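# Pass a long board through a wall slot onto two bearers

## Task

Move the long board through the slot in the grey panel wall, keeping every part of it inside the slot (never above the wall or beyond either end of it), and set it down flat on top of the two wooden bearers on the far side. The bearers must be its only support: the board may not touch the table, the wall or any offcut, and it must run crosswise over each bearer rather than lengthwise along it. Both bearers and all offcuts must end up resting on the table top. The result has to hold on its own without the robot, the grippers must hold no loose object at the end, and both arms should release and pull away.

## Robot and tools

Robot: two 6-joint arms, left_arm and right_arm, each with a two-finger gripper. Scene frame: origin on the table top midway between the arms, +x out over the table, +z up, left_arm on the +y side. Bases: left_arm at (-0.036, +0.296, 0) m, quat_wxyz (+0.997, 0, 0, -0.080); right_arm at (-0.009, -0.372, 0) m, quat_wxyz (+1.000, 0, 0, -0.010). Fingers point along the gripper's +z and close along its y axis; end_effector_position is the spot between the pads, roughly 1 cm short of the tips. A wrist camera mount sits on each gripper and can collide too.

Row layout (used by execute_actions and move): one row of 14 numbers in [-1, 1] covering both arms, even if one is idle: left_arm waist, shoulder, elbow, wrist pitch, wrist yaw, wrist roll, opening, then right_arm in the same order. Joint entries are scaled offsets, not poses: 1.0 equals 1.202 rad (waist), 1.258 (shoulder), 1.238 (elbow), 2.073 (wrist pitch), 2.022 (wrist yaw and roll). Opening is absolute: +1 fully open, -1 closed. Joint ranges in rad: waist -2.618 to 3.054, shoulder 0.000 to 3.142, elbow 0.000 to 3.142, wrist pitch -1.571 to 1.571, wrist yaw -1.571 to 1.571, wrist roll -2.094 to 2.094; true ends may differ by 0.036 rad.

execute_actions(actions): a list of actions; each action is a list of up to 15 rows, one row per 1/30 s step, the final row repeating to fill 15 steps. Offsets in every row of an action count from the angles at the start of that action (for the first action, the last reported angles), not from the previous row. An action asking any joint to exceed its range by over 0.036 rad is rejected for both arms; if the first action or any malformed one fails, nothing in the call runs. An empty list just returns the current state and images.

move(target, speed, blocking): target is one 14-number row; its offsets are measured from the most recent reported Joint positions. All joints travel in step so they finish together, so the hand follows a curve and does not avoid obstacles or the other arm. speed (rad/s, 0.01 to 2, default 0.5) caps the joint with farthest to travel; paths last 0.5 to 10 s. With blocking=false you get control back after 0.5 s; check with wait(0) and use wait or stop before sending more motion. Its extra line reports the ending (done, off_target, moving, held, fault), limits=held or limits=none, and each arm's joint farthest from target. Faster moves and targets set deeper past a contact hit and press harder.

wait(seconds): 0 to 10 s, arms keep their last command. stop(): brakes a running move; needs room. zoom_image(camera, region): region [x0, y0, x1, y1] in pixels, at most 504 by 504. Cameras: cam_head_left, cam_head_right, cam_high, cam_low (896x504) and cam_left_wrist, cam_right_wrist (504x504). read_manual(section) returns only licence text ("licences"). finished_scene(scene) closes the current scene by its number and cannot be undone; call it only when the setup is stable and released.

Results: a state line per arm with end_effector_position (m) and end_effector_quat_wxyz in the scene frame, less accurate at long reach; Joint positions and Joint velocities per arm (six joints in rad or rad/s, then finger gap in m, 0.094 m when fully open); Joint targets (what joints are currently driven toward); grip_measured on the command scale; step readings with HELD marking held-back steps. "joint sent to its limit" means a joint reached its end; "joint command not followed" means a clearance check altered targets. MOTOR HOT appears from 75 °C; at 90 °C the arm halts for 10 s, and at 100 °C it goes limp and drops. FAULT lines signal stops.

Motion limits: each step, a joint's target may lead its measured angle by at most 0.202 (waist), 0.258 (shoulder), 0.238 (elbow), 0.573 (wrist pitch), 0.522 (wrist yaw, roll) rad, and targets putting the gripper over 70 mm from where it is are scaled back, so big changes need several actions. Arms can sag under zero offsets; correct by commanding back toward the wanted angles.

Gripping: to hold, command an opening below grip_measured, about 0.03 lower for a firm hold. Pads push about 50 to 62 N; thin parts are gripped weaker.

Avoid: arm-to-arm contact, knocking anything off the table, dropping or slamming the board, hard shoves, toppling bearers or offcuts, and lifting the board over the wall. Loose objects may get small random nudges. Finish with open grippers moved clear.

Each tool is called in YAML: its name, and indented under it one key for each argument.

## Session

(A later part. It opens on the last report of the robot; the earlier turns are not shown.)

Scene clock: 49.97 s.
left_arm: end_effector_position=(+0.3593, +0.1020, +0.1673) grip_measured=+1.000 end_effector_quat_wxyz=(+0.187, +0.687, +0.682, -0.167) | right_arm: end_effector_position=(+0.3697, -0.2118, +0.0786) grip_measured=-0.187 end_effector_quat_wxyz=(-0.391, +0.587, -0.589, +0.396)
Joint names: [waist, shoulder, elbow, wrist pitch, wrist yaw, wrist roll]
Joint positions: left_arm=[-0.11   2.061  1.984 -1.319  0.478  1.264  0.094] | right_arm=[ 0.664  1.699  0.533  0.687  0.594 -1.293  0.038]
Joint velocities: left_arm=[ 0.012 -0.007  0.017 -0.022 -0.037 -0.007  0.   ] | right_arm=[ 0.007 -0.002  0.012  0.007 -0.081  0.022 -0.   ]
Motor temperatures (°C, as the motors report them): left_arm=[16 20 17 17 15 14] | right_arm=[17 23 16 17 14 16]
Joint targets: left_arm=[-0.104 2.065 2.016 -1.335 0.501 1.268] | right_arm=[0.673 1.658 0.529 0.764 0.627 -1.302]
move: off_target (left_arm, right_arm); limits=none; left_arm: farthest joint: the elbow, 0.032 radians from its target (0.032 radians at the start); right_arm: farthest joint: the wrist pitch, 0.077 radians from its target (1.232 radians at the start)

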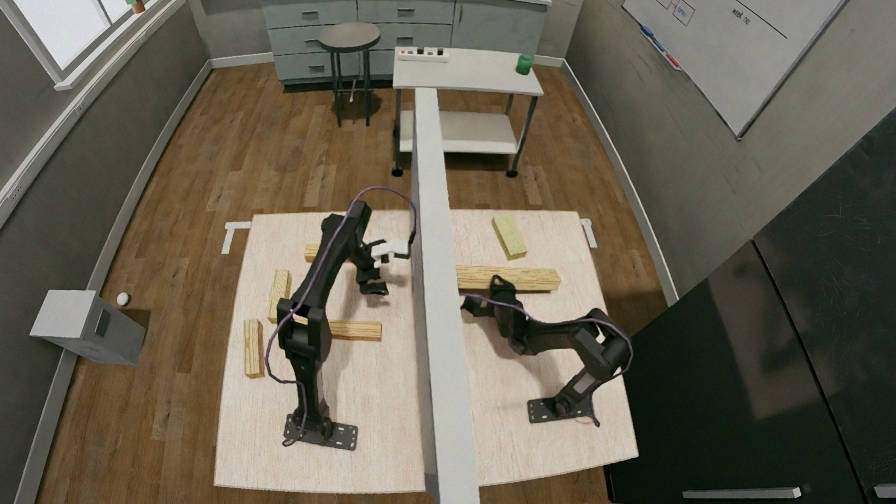

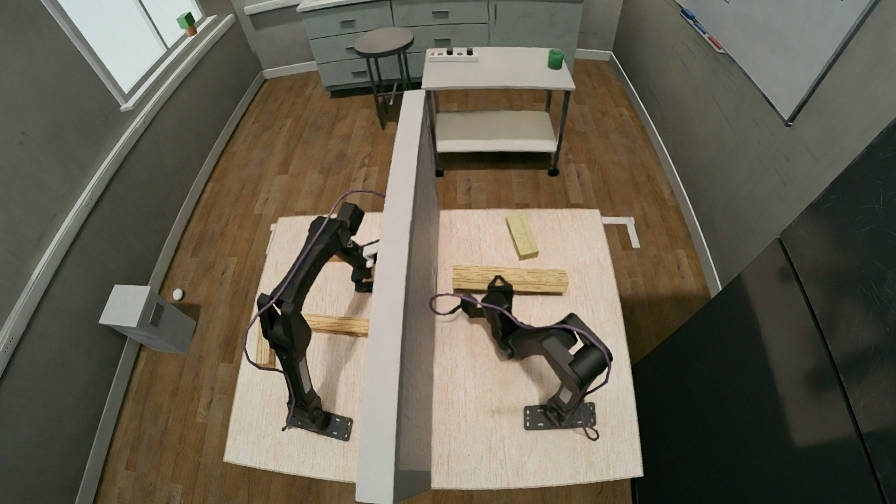

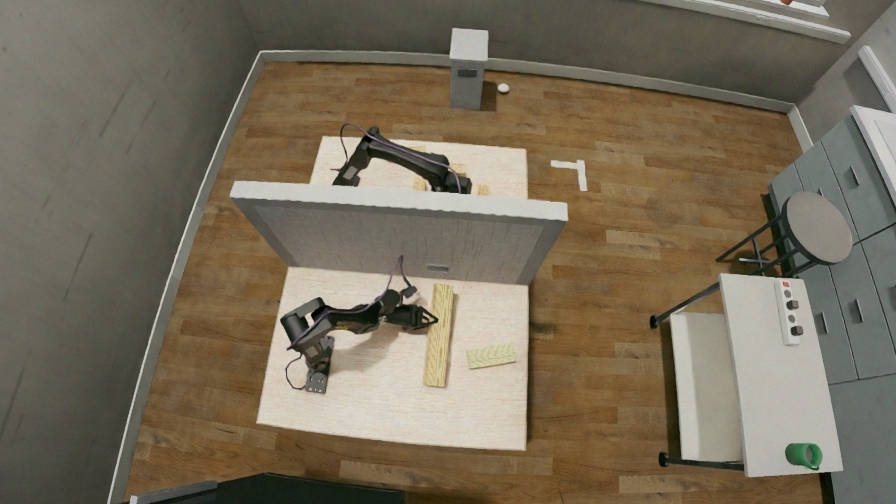

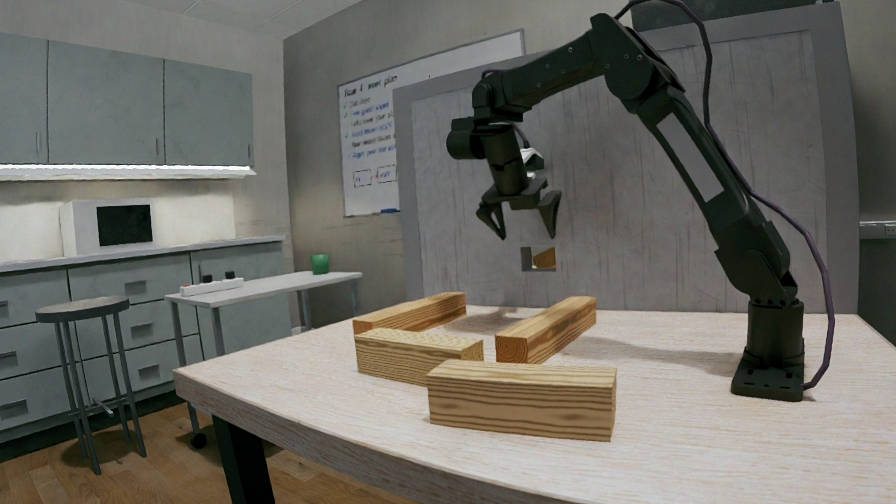

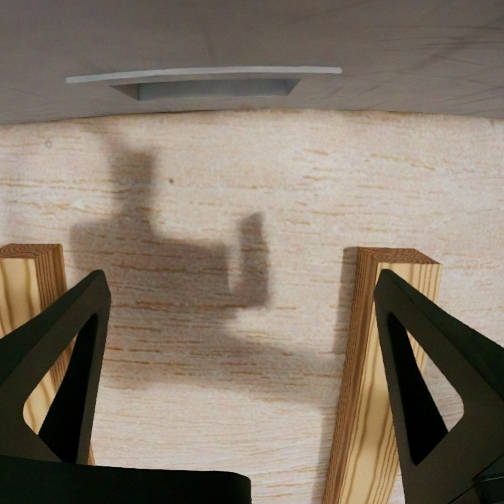

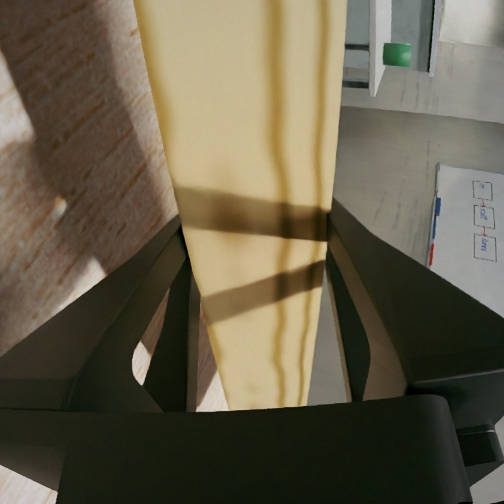

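execute_actions:
  actions: []

Scene clock: 50.73 s.
left_arm: end_effector_position=(+0.3593, +0.1020, +0.1673) grip_measured=+1.000 end_effector_quat_wxyz=(+0.187, +0.687, +0.682, -0.167) | right_arm: end_effector_position=(+0.3698, -0.2119, +0.0787) grip_measured=-0.187 end_effector_quat_wxyz=(-0.391, +0.586, -0.589, +0.396)
Joint names: [waist, shoulder, elbow, wrist pitch, wrist yaw, wrist roll]
Joint positions: left_arm=[-0.11   2.061  1.984 -1.319  0.478  1.264  0.094] | right_arm=[ 0.664  1.699  0.533  0.688  0.594 -1.293  0.038]
Joint velocities: left_arm=[ 0.012  0.027 -0.007 -0.022  0.022  0.051  0.   ] | right_arm=[-0.012  0.007 -0.012 -0.066  0.007  0.022 -0.   ]
Motor temperatures (°C, as the motors report them): left_arm=[16 20 17 17 15 14] | right_arm=[17 23 16 18 14 16]
Joint targets: left_arm=[-0.104 2.065 2.016 -1.335 0.501 1.268] | right_arm=[0.673 1.658 0.529 0.764 0.627 -1.302]

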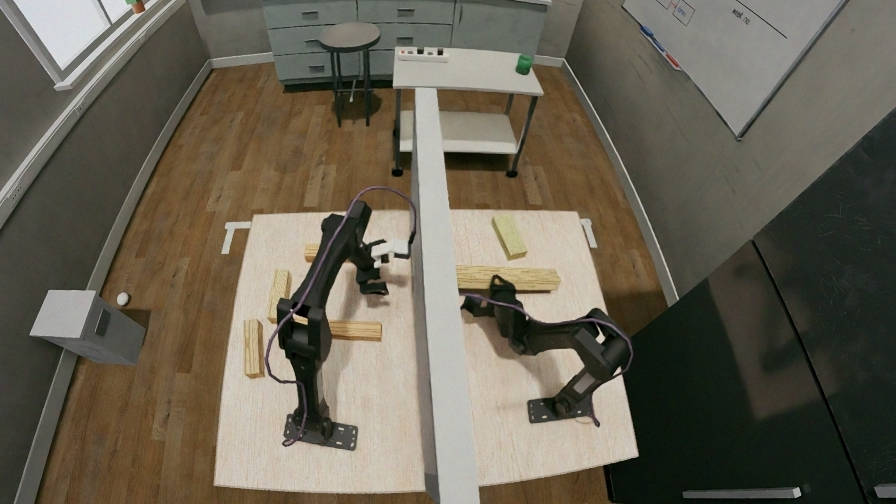

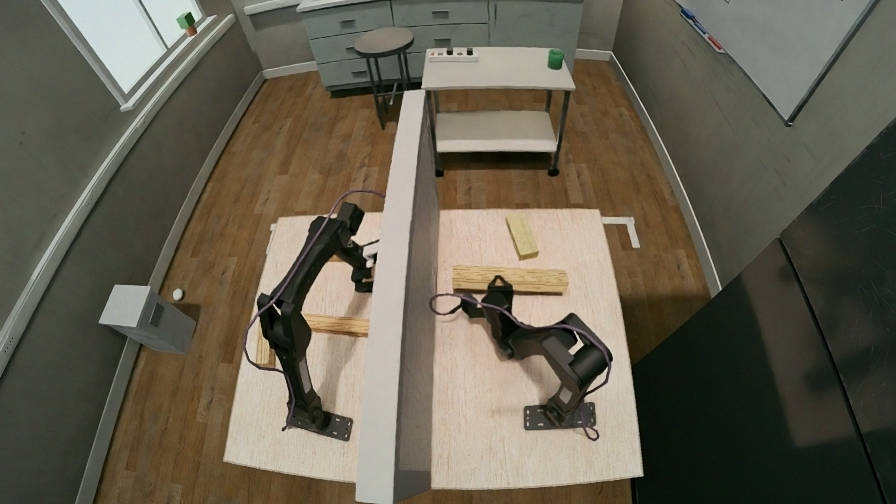

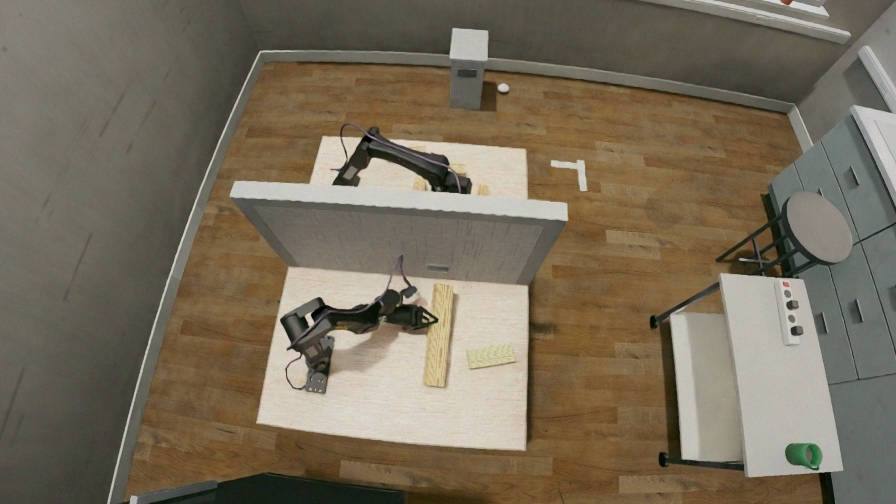

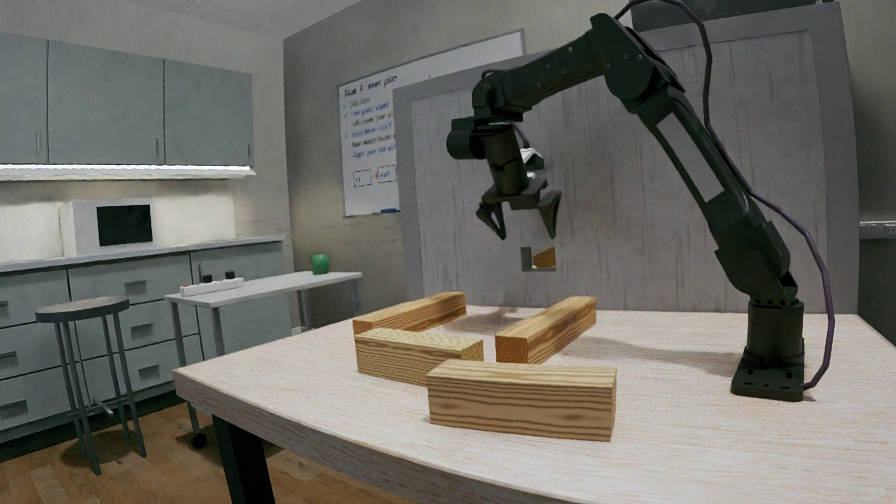

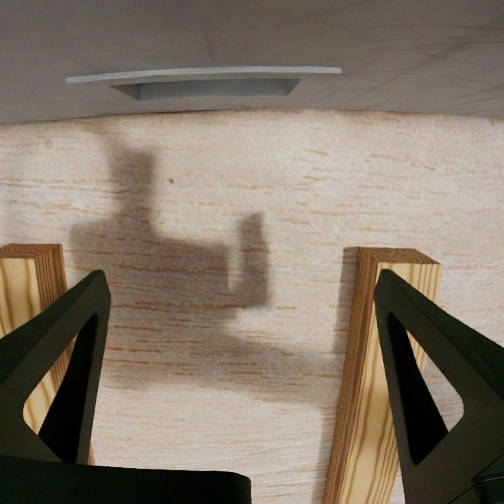

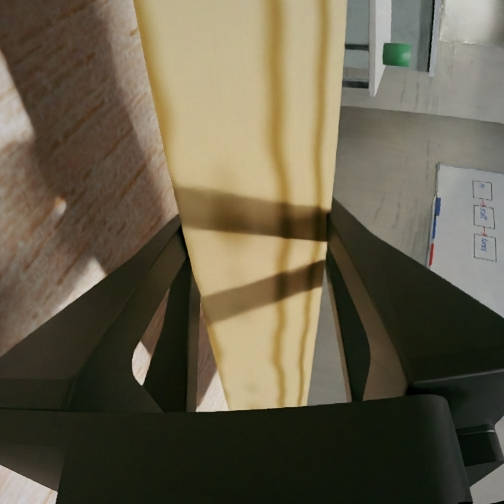

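move:
  target: [0.005,0.003,0.026,-0.008,0.011,0.002,1.0, 0.0075,0.154,-0.028,0.156,0.016,-0.006,-0.3]
  speed: 0.35

Scene clock: 52.87 s.
left_arm: end_effector_position=(+0.3593, +0.1021, +0.1673) grip_measured=+1.000 end_effector_quat_wxyz=(+0.187, +0.687, +0.682, -0.167) | right_arm: end_effector_position=(+0.3747, -0.2111, +0.0470) grip_measured=-0.187 end_effector_quat_wxyz=(-0.397, +0.581, -0.582, +0.408)
Joint names: [waist, shoulder, elbow, wrist pitch, wrist yaw, wrist roll]
Joint positions: left_arm=[-0.11   2.061  1.984 -1.319  0.478  1.264  0.094] | right_arm=[ 0.664  1.891  0.509  0.938  0.61  -1.318  0.038]
Joint velocities: left_arm=[ 0.017 -0.007 -0.002  0.007  0.051 -0.037  0.   ] | right_arm=[ 0.002 -0.002 -0.002 -0.095  0.022 -0.007 -0.   ]
Motor temperatures (°C, as the motors report them): left_arm=[16 20 17 17 15 14] | right_arm=[17 23 16 19 14 16]
Joint targets: left_arm=[-0.104 2.065 2.016 -1.335 0.500 1.268] | right_arm=[0.673 1.892 0.498 1.011 0.626 -1.305]
move: off_target (left_arm, right_arm); limits=none; left_arm: farthest joint: the elbow, 0.032 radians from its target (0.032 radians at the start); right_arm: farthest joint: the wrist pitch, 0.073 radians from its target (0.324 radians at the start)

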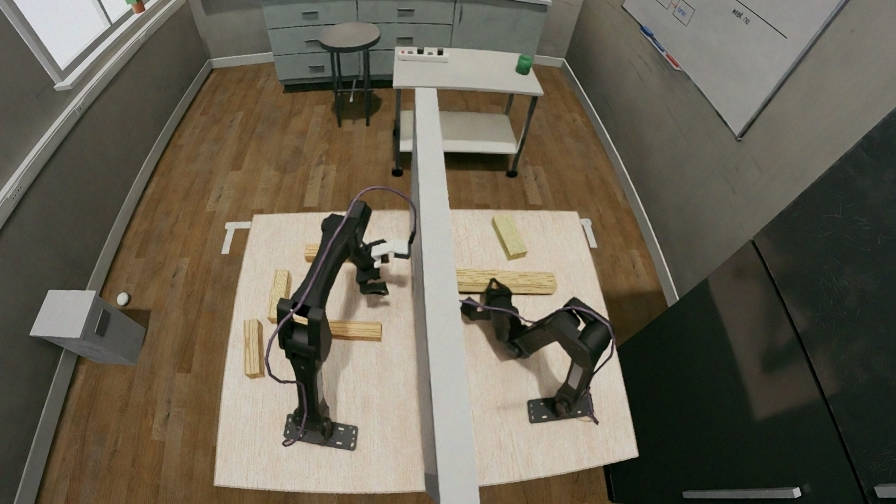

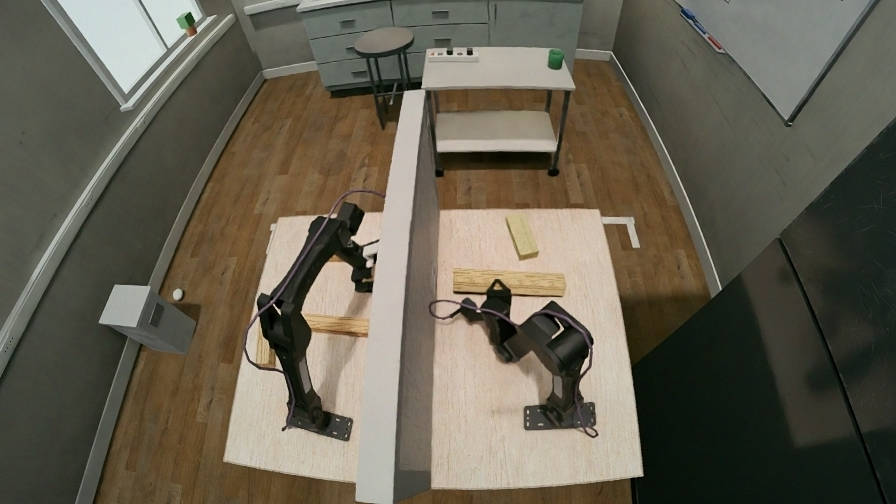

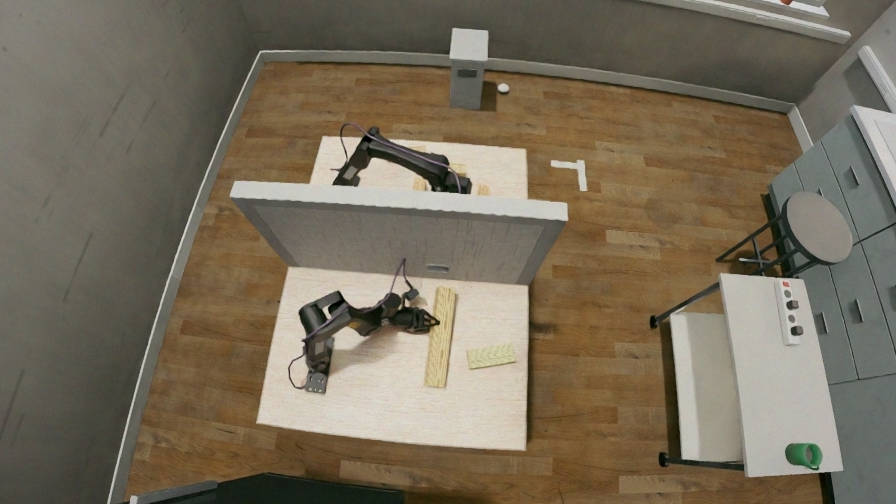

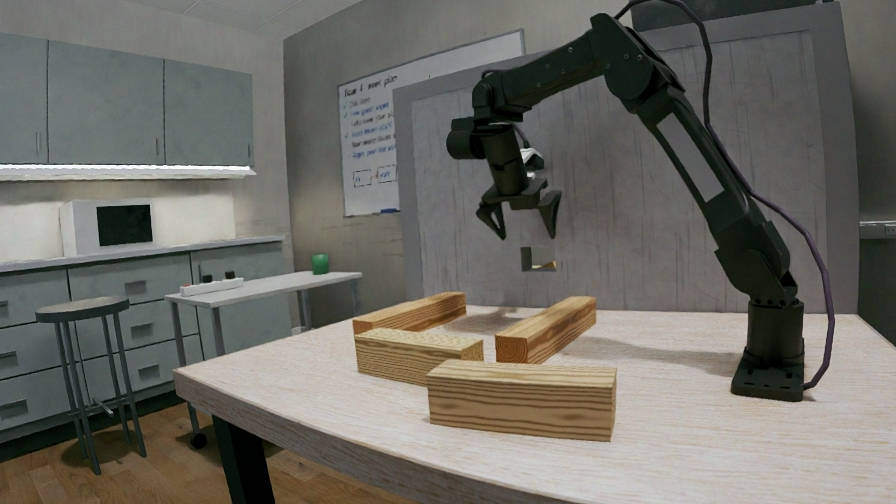

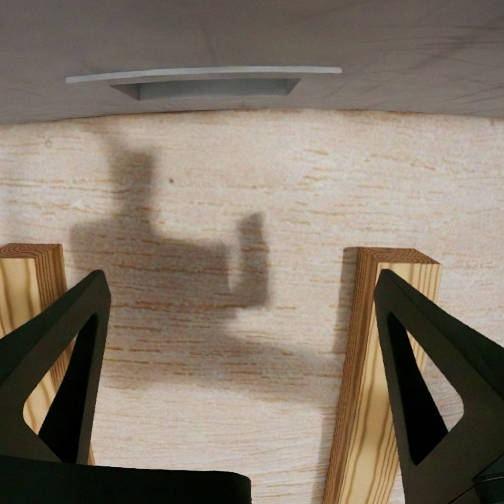

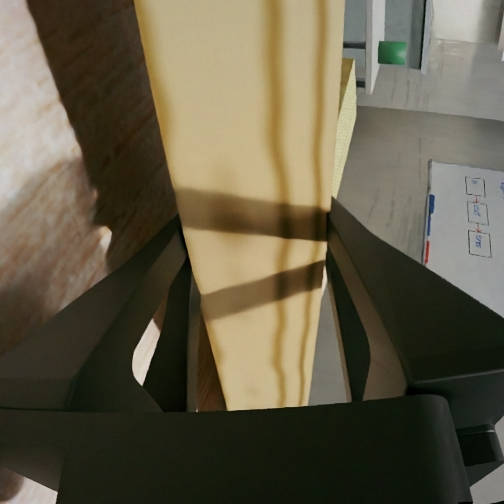

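move:
  target: [0.005,0.003,0.026,-0.008,0.011,0.002,1.0, 0.0075,0.02,-0.009,0.035,0.008,0.0,-0.3]
  speed: 0.15

zoom_image:
  camera: "cam_high"
  region: [340, 250, 540, 400]

Scene clock: 54.00 s.
left_arm: end_effector_position=(+0.3593, +0.1021, +0.1673) grip_measured=+1.000 end_effector_quat_wxyz=(+0.187, +0.687, +0.682, -0.167) | right_arm: end_effector_position=(+0.3741, -0.2116, +0.0406) grip_measured=-0.187 end_effector_quat_wxyz=(-0.387, +0.590, -0.576, +0.412)
Joint names: [waist, shoulder, elbow, wrist pitch, wrist yaw, wrist roll]
Joint positions: left_arm=[-0.11   2.061  1.984 -1.319  0.477  1.264  0.094] | right_arm=[ 0.664  1.912  0.509  0.948  0.611 -1.339  0.038]
Joint velocities: left_arm=[-0.002  0.002 -0.012 -0.051  0.007 -0.051  0.   ] | right_arm=[-0.007 -0.007 -0.017 -0.022  0.007  0.022 -0.   ]
Motor temperatures (°C, as the motors report them): left_arm=[16 20 17 17 15 14] | right_arm=[17 23 15 19 14 16]
Joint targets: left_arm=[-0.104 2.065 2.016 -1.335 0.500 1.268] | right_arm=[0.673 1.916 0.498 1.011 0.626 -1.318]
move: off_target (left_arm, right_arm); limits=none; left_arm: farthest joint: the elbow, 0.032 radians from its target (0.032 radians at the start); right_arm: farthest joint: the wrist pitch, 0.062 radians from its target (0.072 radians at the start)

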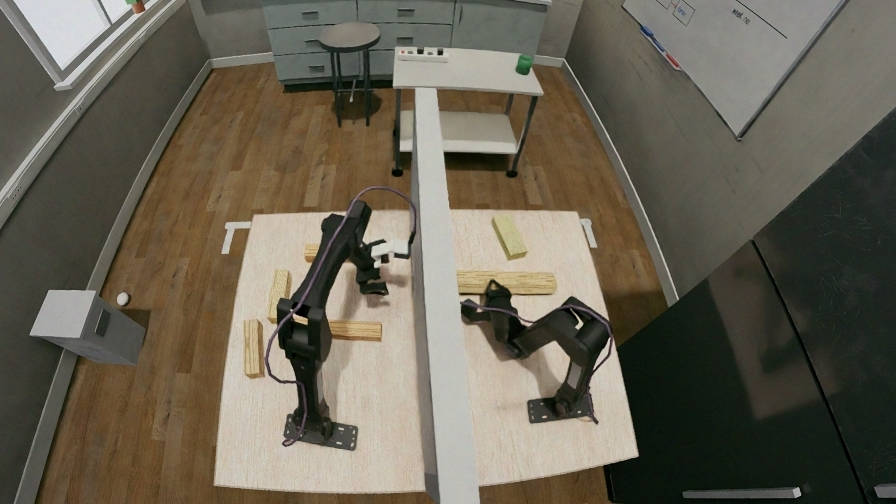

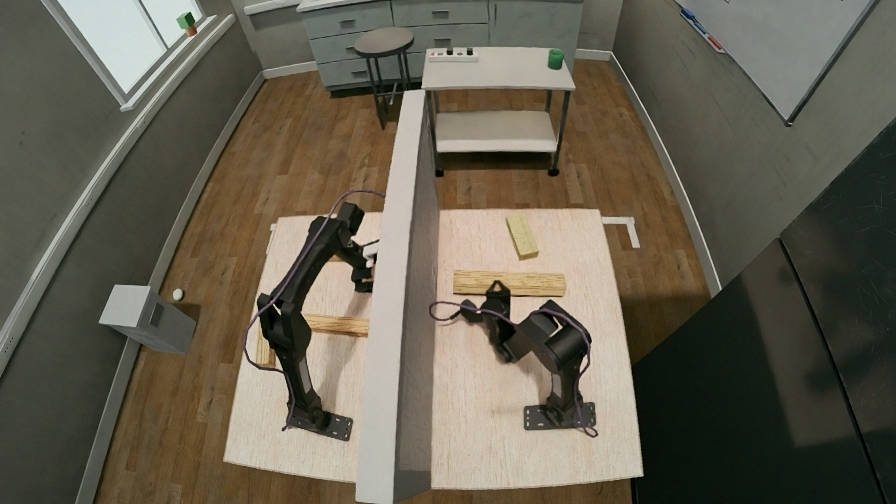

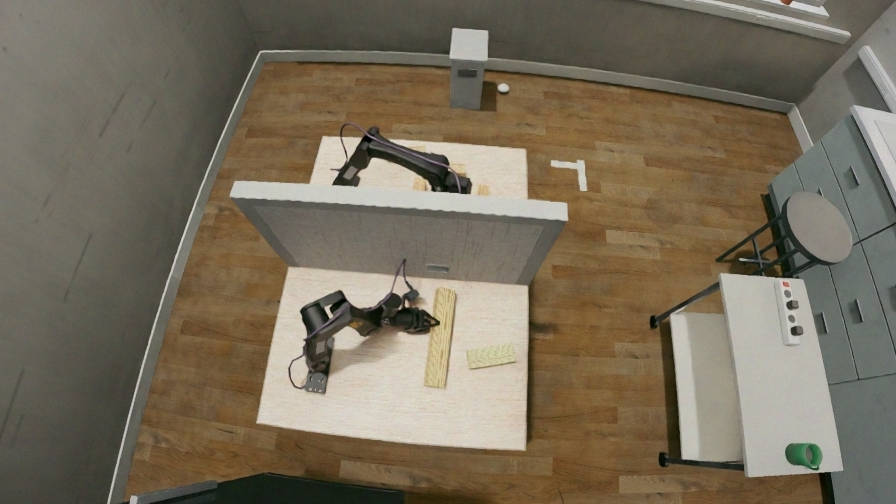

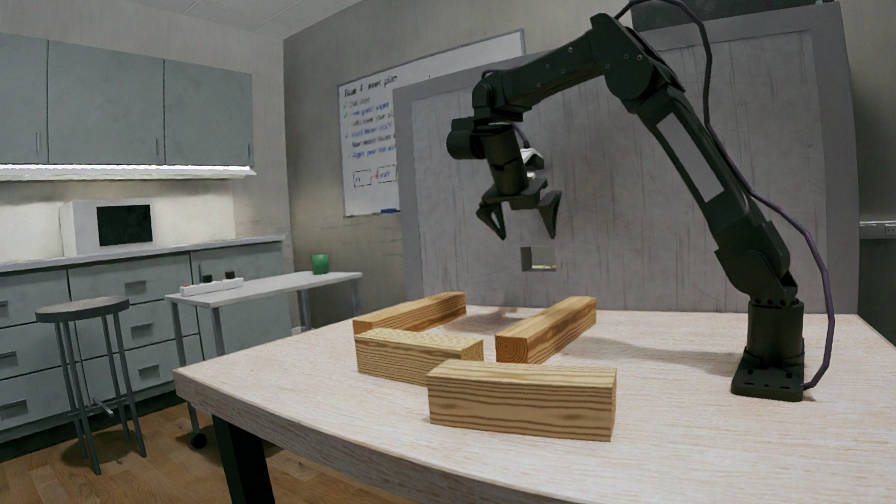

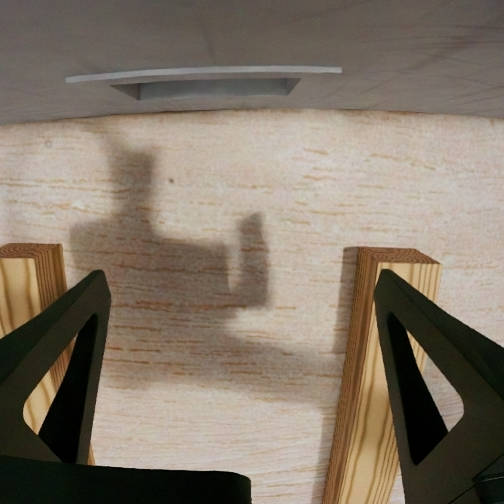

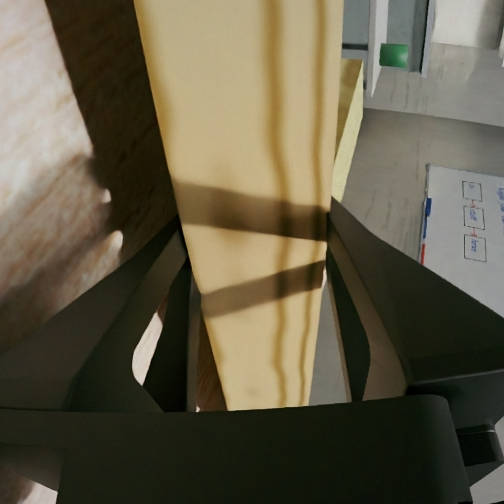

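Region (340, 250, 540, 400) of cam_high's 896x504 image, scaled by 2.520, with more detail than that image has; it fills the top 378 rows of this view, and the rest is white.

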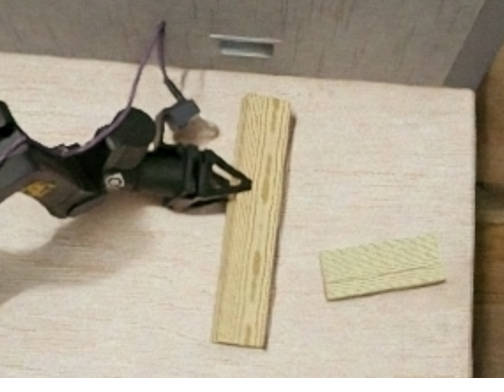

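execute_actions:
  actions:
    - [[0.005,0.003,0.026,-0.008,0.011,0.002,1.0, 0.006,0.0,-0.006,0.025,0.006,0.004,-0.22],[0.005,0.003,0.026,-0.008,0.011,0.002,1.0, 0.006,0.0,-0.006,0.022,0.006,0.004,-0.18],[0.005,0.003,0.026,-0.008,0.011,0.002,1.0, 0.006,0.0,-0.006,0.019,0.005,0.003,-0.15],[0.005,0.003,0.026,-0.008,0.011,0.002,1.0, 0.006,-0.001,-0.006,0.016,0.005,0.003,-0.12],[0.005,0.003,0.026,-0.008,0.011,0.002,1.0, 0.006,-0.001,-0.006,0.014,0.004,0.002,-0.09],[0.005,0.003,0.026,-0.008,0.011,0.002,1.0, 0.006,-0.002,-0.006,0.012,0.004,0.002,-0.06],[0.005,0.003,0.026,-0.008,0.011,0.002,1.0, 0.006,-0.002,-0.006,0.010,0.004,0.001,-0.03],[0.005,0.003,0.026,-0.008,0.011,0.002,1.0, 0.006,-0.003,-0.006,0.009,0.003,0.001,0.0],[0.005,0.003,0.026,-0.008,0.011,0.002,1.0, 0.006,-0.003,-0.006,0.008,0.003,0.0,0.03],[0.005,0.003,0.026,-0.008,0.011,0.002,1.0, 0.006,-0.003,-0.006,0.007,0.003,0.0,0.06],[0.005,0.003,0.026,-0.008,0.011,0.002,1.0, 0.006,-0.003,-0.006,0.006,0.003,0.0,0.09],[0.005,0.003,0.026,-0.008,0.011,0.002,1.0, 0.006,-0.003,-0.006,0.006,0.003,0.0,0.12],[0.005,0.003,0.026,-0.008,0.011,0.002,1.0, 0.006,-0.003,-0.006,0.006,0.003,0.0,0.15]]

zoom_image:
  camera: "cam_high"
  region: [340, 250, 540, 400]

Scene clock: 55.33 s.
left_arm: end_effector_position=(+0.3593, +0.1021, +0.1673) grip_measured=+1.000 end_effector_quat_wxyz=(+0.187, +0.687, +0.682, -0.167) | right_arm: end_effector_position=(+0.3738, -0.2118, +0.0399) grip_measured=+0.147 end_effector_quat_wxyz=(-0.386, +0.591, -0.576, +0.412)
Joint names: [waist, shoulder, elbow, wrist pitch, wrist yaw, wrist roll]
Joint positions: left_arm=[-0.11   2.061  1.984 -1.319  0.477  1.264  0.094] | right_arm=[ 0.664  1.912  0.509  0.945  0.61  -1.341  0.054]
Joint velocities: left_arm=[-0.017  0.012 -0.012  0.022 -0.007  0.037  0.   ] | right_arm=[-0.012 -0.002  0.007  0.022 -0.037  0.022  0.002]
Motor temperatures (°C, as the motors report them): left_arm=[16 20 17 17 15 14] | right_arm=[17 23 15 19 14 16]
Joint targets: left_arm=[-0.104 2.065 2.016 -1.335 0.500 1.268] | right_arm=[0.671 1.909 0.501 0.961 0.617 -1.339]
Step readings (joint positions):
0: left_arm=[-0.110 2.061 1.984 -1.319 0.477 1.264] | right_arm=[0.664 1.912 0.509 0.948 0.611 -1.339]
1: left_arm=[-0.110 2.061 1.984 -1.319 0.477 1.264] | right_arm=[0.664 1.912 0.509 0.948 0.611 -1.340]
2: left_arm=[-0.110 2.061 1.984 -1.319 0.477 1.264] | right_arm=[0.664 1.912 0.509 0.948 0.611 -1.341]
4: left_arm=[-0.110 2.061 1.984 -1.319 0.477 1.264] | right_arm=[0.664 1.912 0.509 0.947 0.611 -1.341]
8: left_arm=[-0.110 2.061 1.984 -1.319 0.477 1.264] | right_arm=[0.664 1.912 0.509 0.947 0.611 -1.341]
15: Joint positions above

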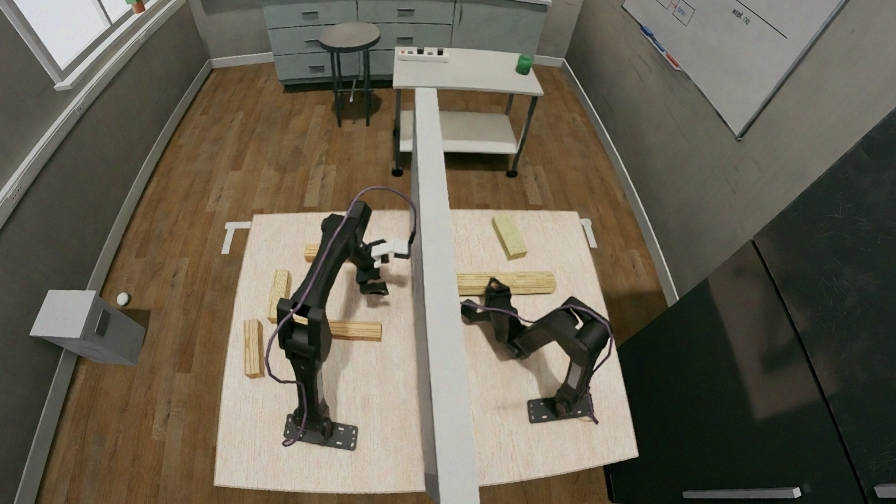

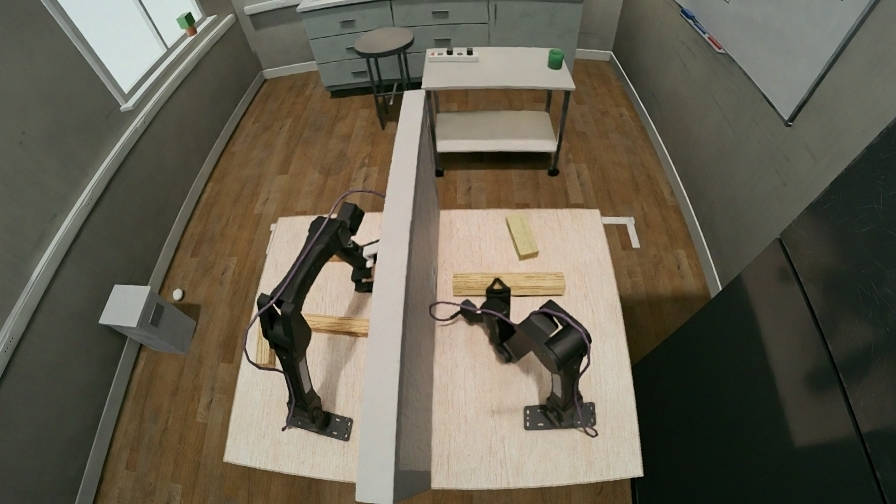

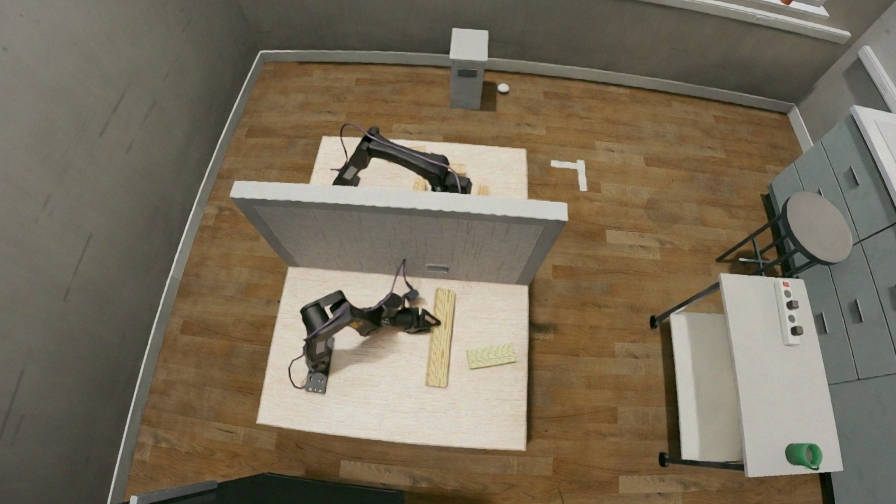

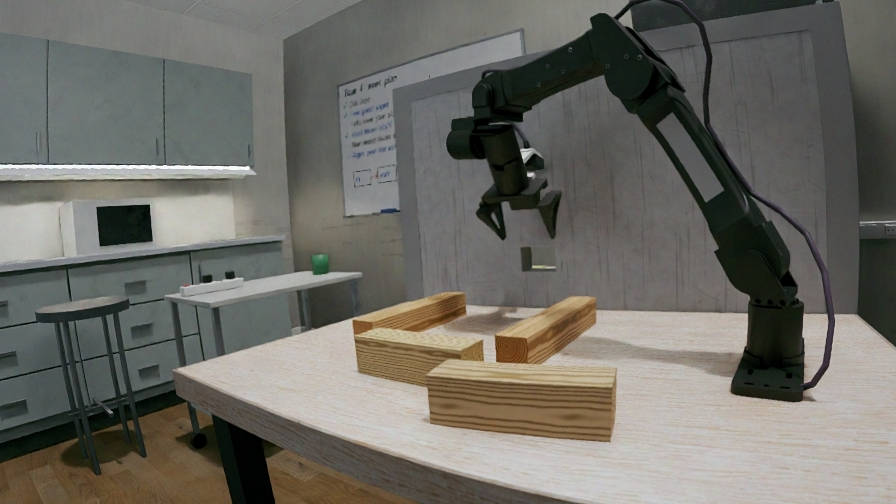

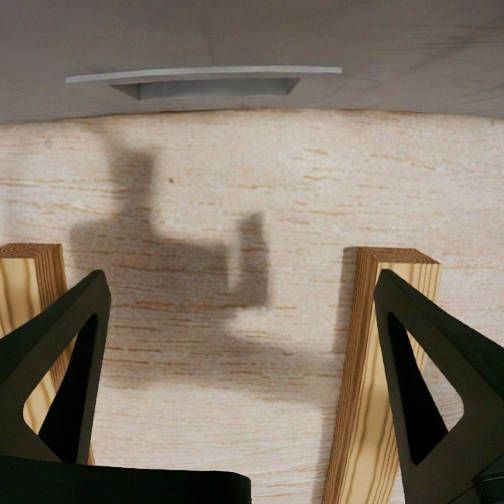

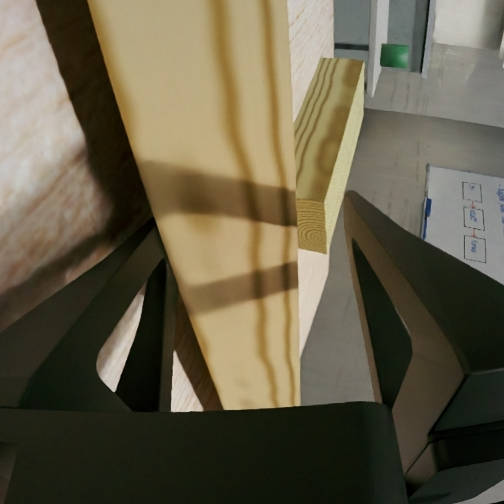

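Region (340, 250, 540, 400) of cam_high's 896x504 image, scaled by 2.520, with more detail than that image has; it fills the top 378 rows of this view, and the rest is white.

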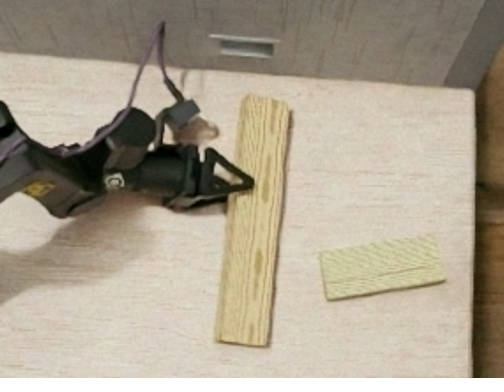

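move:
  target: [0.005,0.003,0.026,-0.008,0.011,0.002,1.0, 0.1007,-0.1331,-0.1333,-0.0304,0.0544,0.0584,0.15]
  speed: 0.5

zoom_image:
  camera: "cam_high"
  region: [340, 250, 540, 400]

Scene clock: 56.77 s.
left_arm: end_effector_position=(+0.3593, +0.1022, +0.1673) grip_measured=+1.000 end_effector_quat_wxyz=(+0.187, +0.687, +0.682, -0.167) | right_arm: end_effector_position=(+0.3254, -0.2150, +0.0453) grip_measured=+0.148 end_effector_quat_wxyz=(-0.388, +0.585, -0.587, +0.404)
Joint names: [waist, shoulder, elbow, wrist pitch, wrist yaw, wrist roll]
Joint positions: left_arm=[-0.11   2.061  1.984 -1.319  0.477  1.264  0.094] | right_arm=[ 0.777  1.766  0.365  0.889  0.708 -1.239  0.054]
Joint velocities: left_arm=[ 0.012 -0.002  0.002 -0.007  0.007  0.022  0.   ] | right_arm=[ 0.002  0.002 -0.012 -0.007 -0.037 -0.007  0.   ]
Motor temperatures (°C, as the motors report them): left_arm=[16 20 17 17 15 14] | right_arm=[17 23 15 19 14 16]
Joint targets: left_arm=[-0.104 2.065 2.016 -1.335 0.500 1.268] | right_arm=[0.785 1.745 0.344 0.882 0.721 -1.223]
move: off_target (left_arm, right_arm); limits=none; left_arm: farthest joint: the elbow, 0.032 radians from its target (0.032 radians at the start); right_arm: farthest joint: the shoulder, 0.022 radians from its target (0.168 radians at the start)

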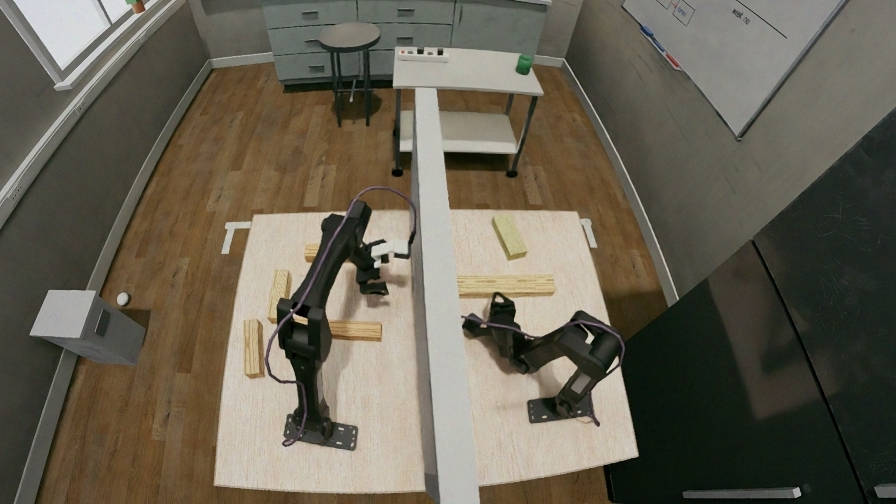

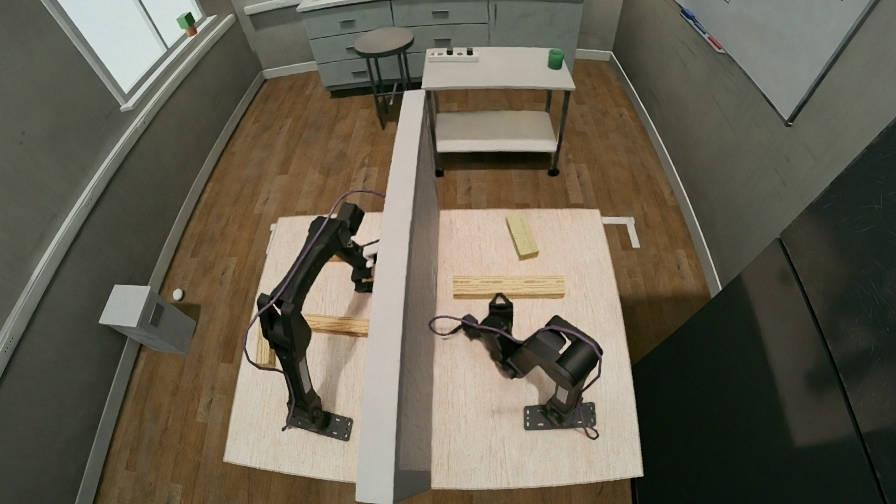

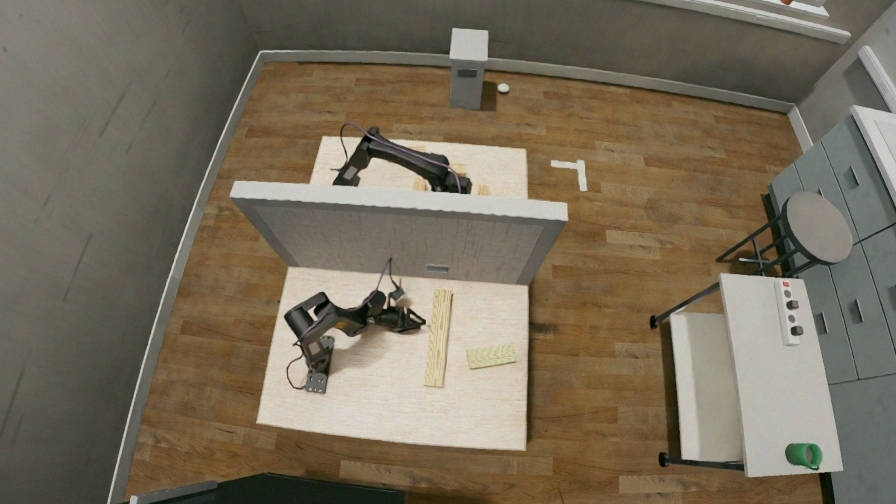

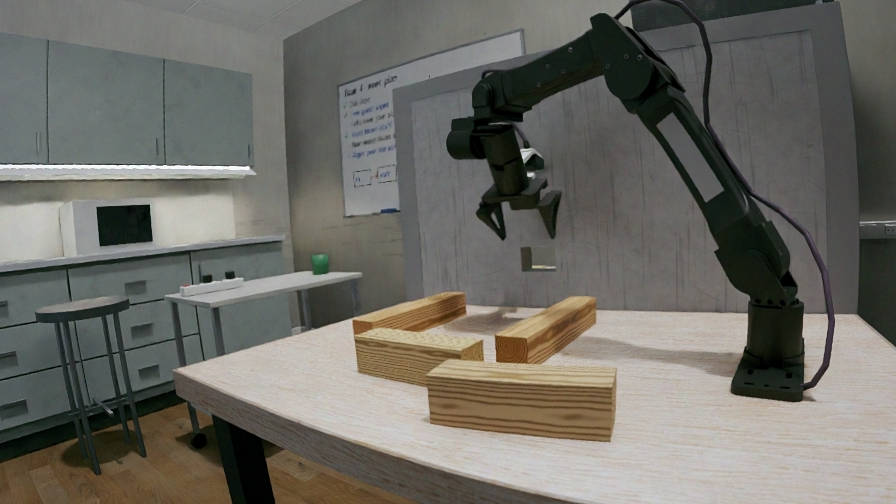

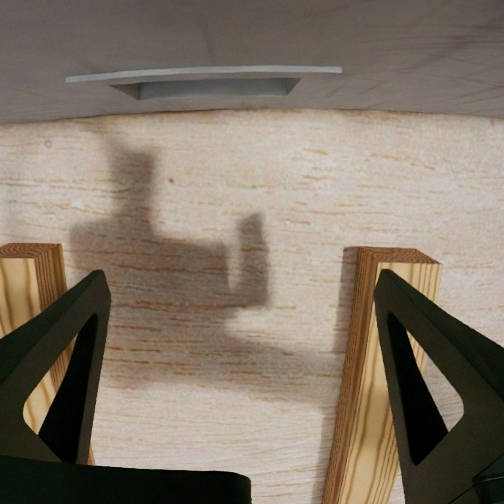

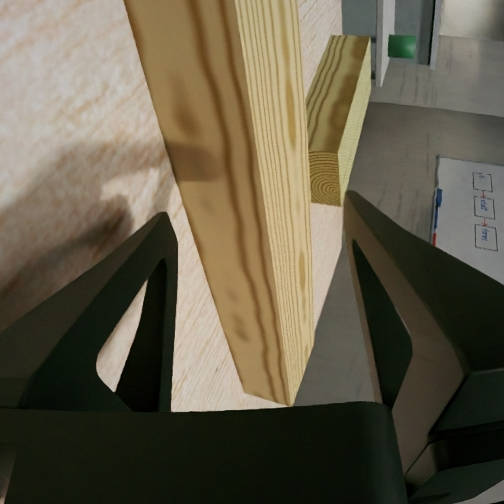

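Region (340, 250, 540, 400) of cam_high's 896x504 image, scaled by 2.520, with more detail than that image has; it fills the top 378 rows of this view, and the rest is white.

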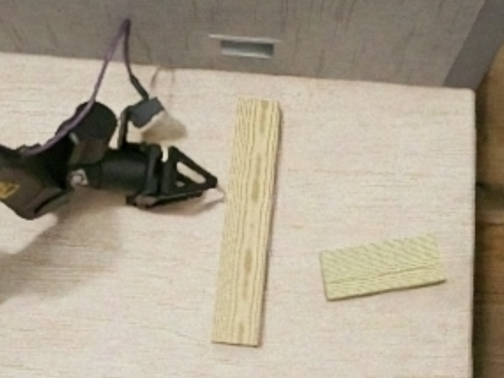

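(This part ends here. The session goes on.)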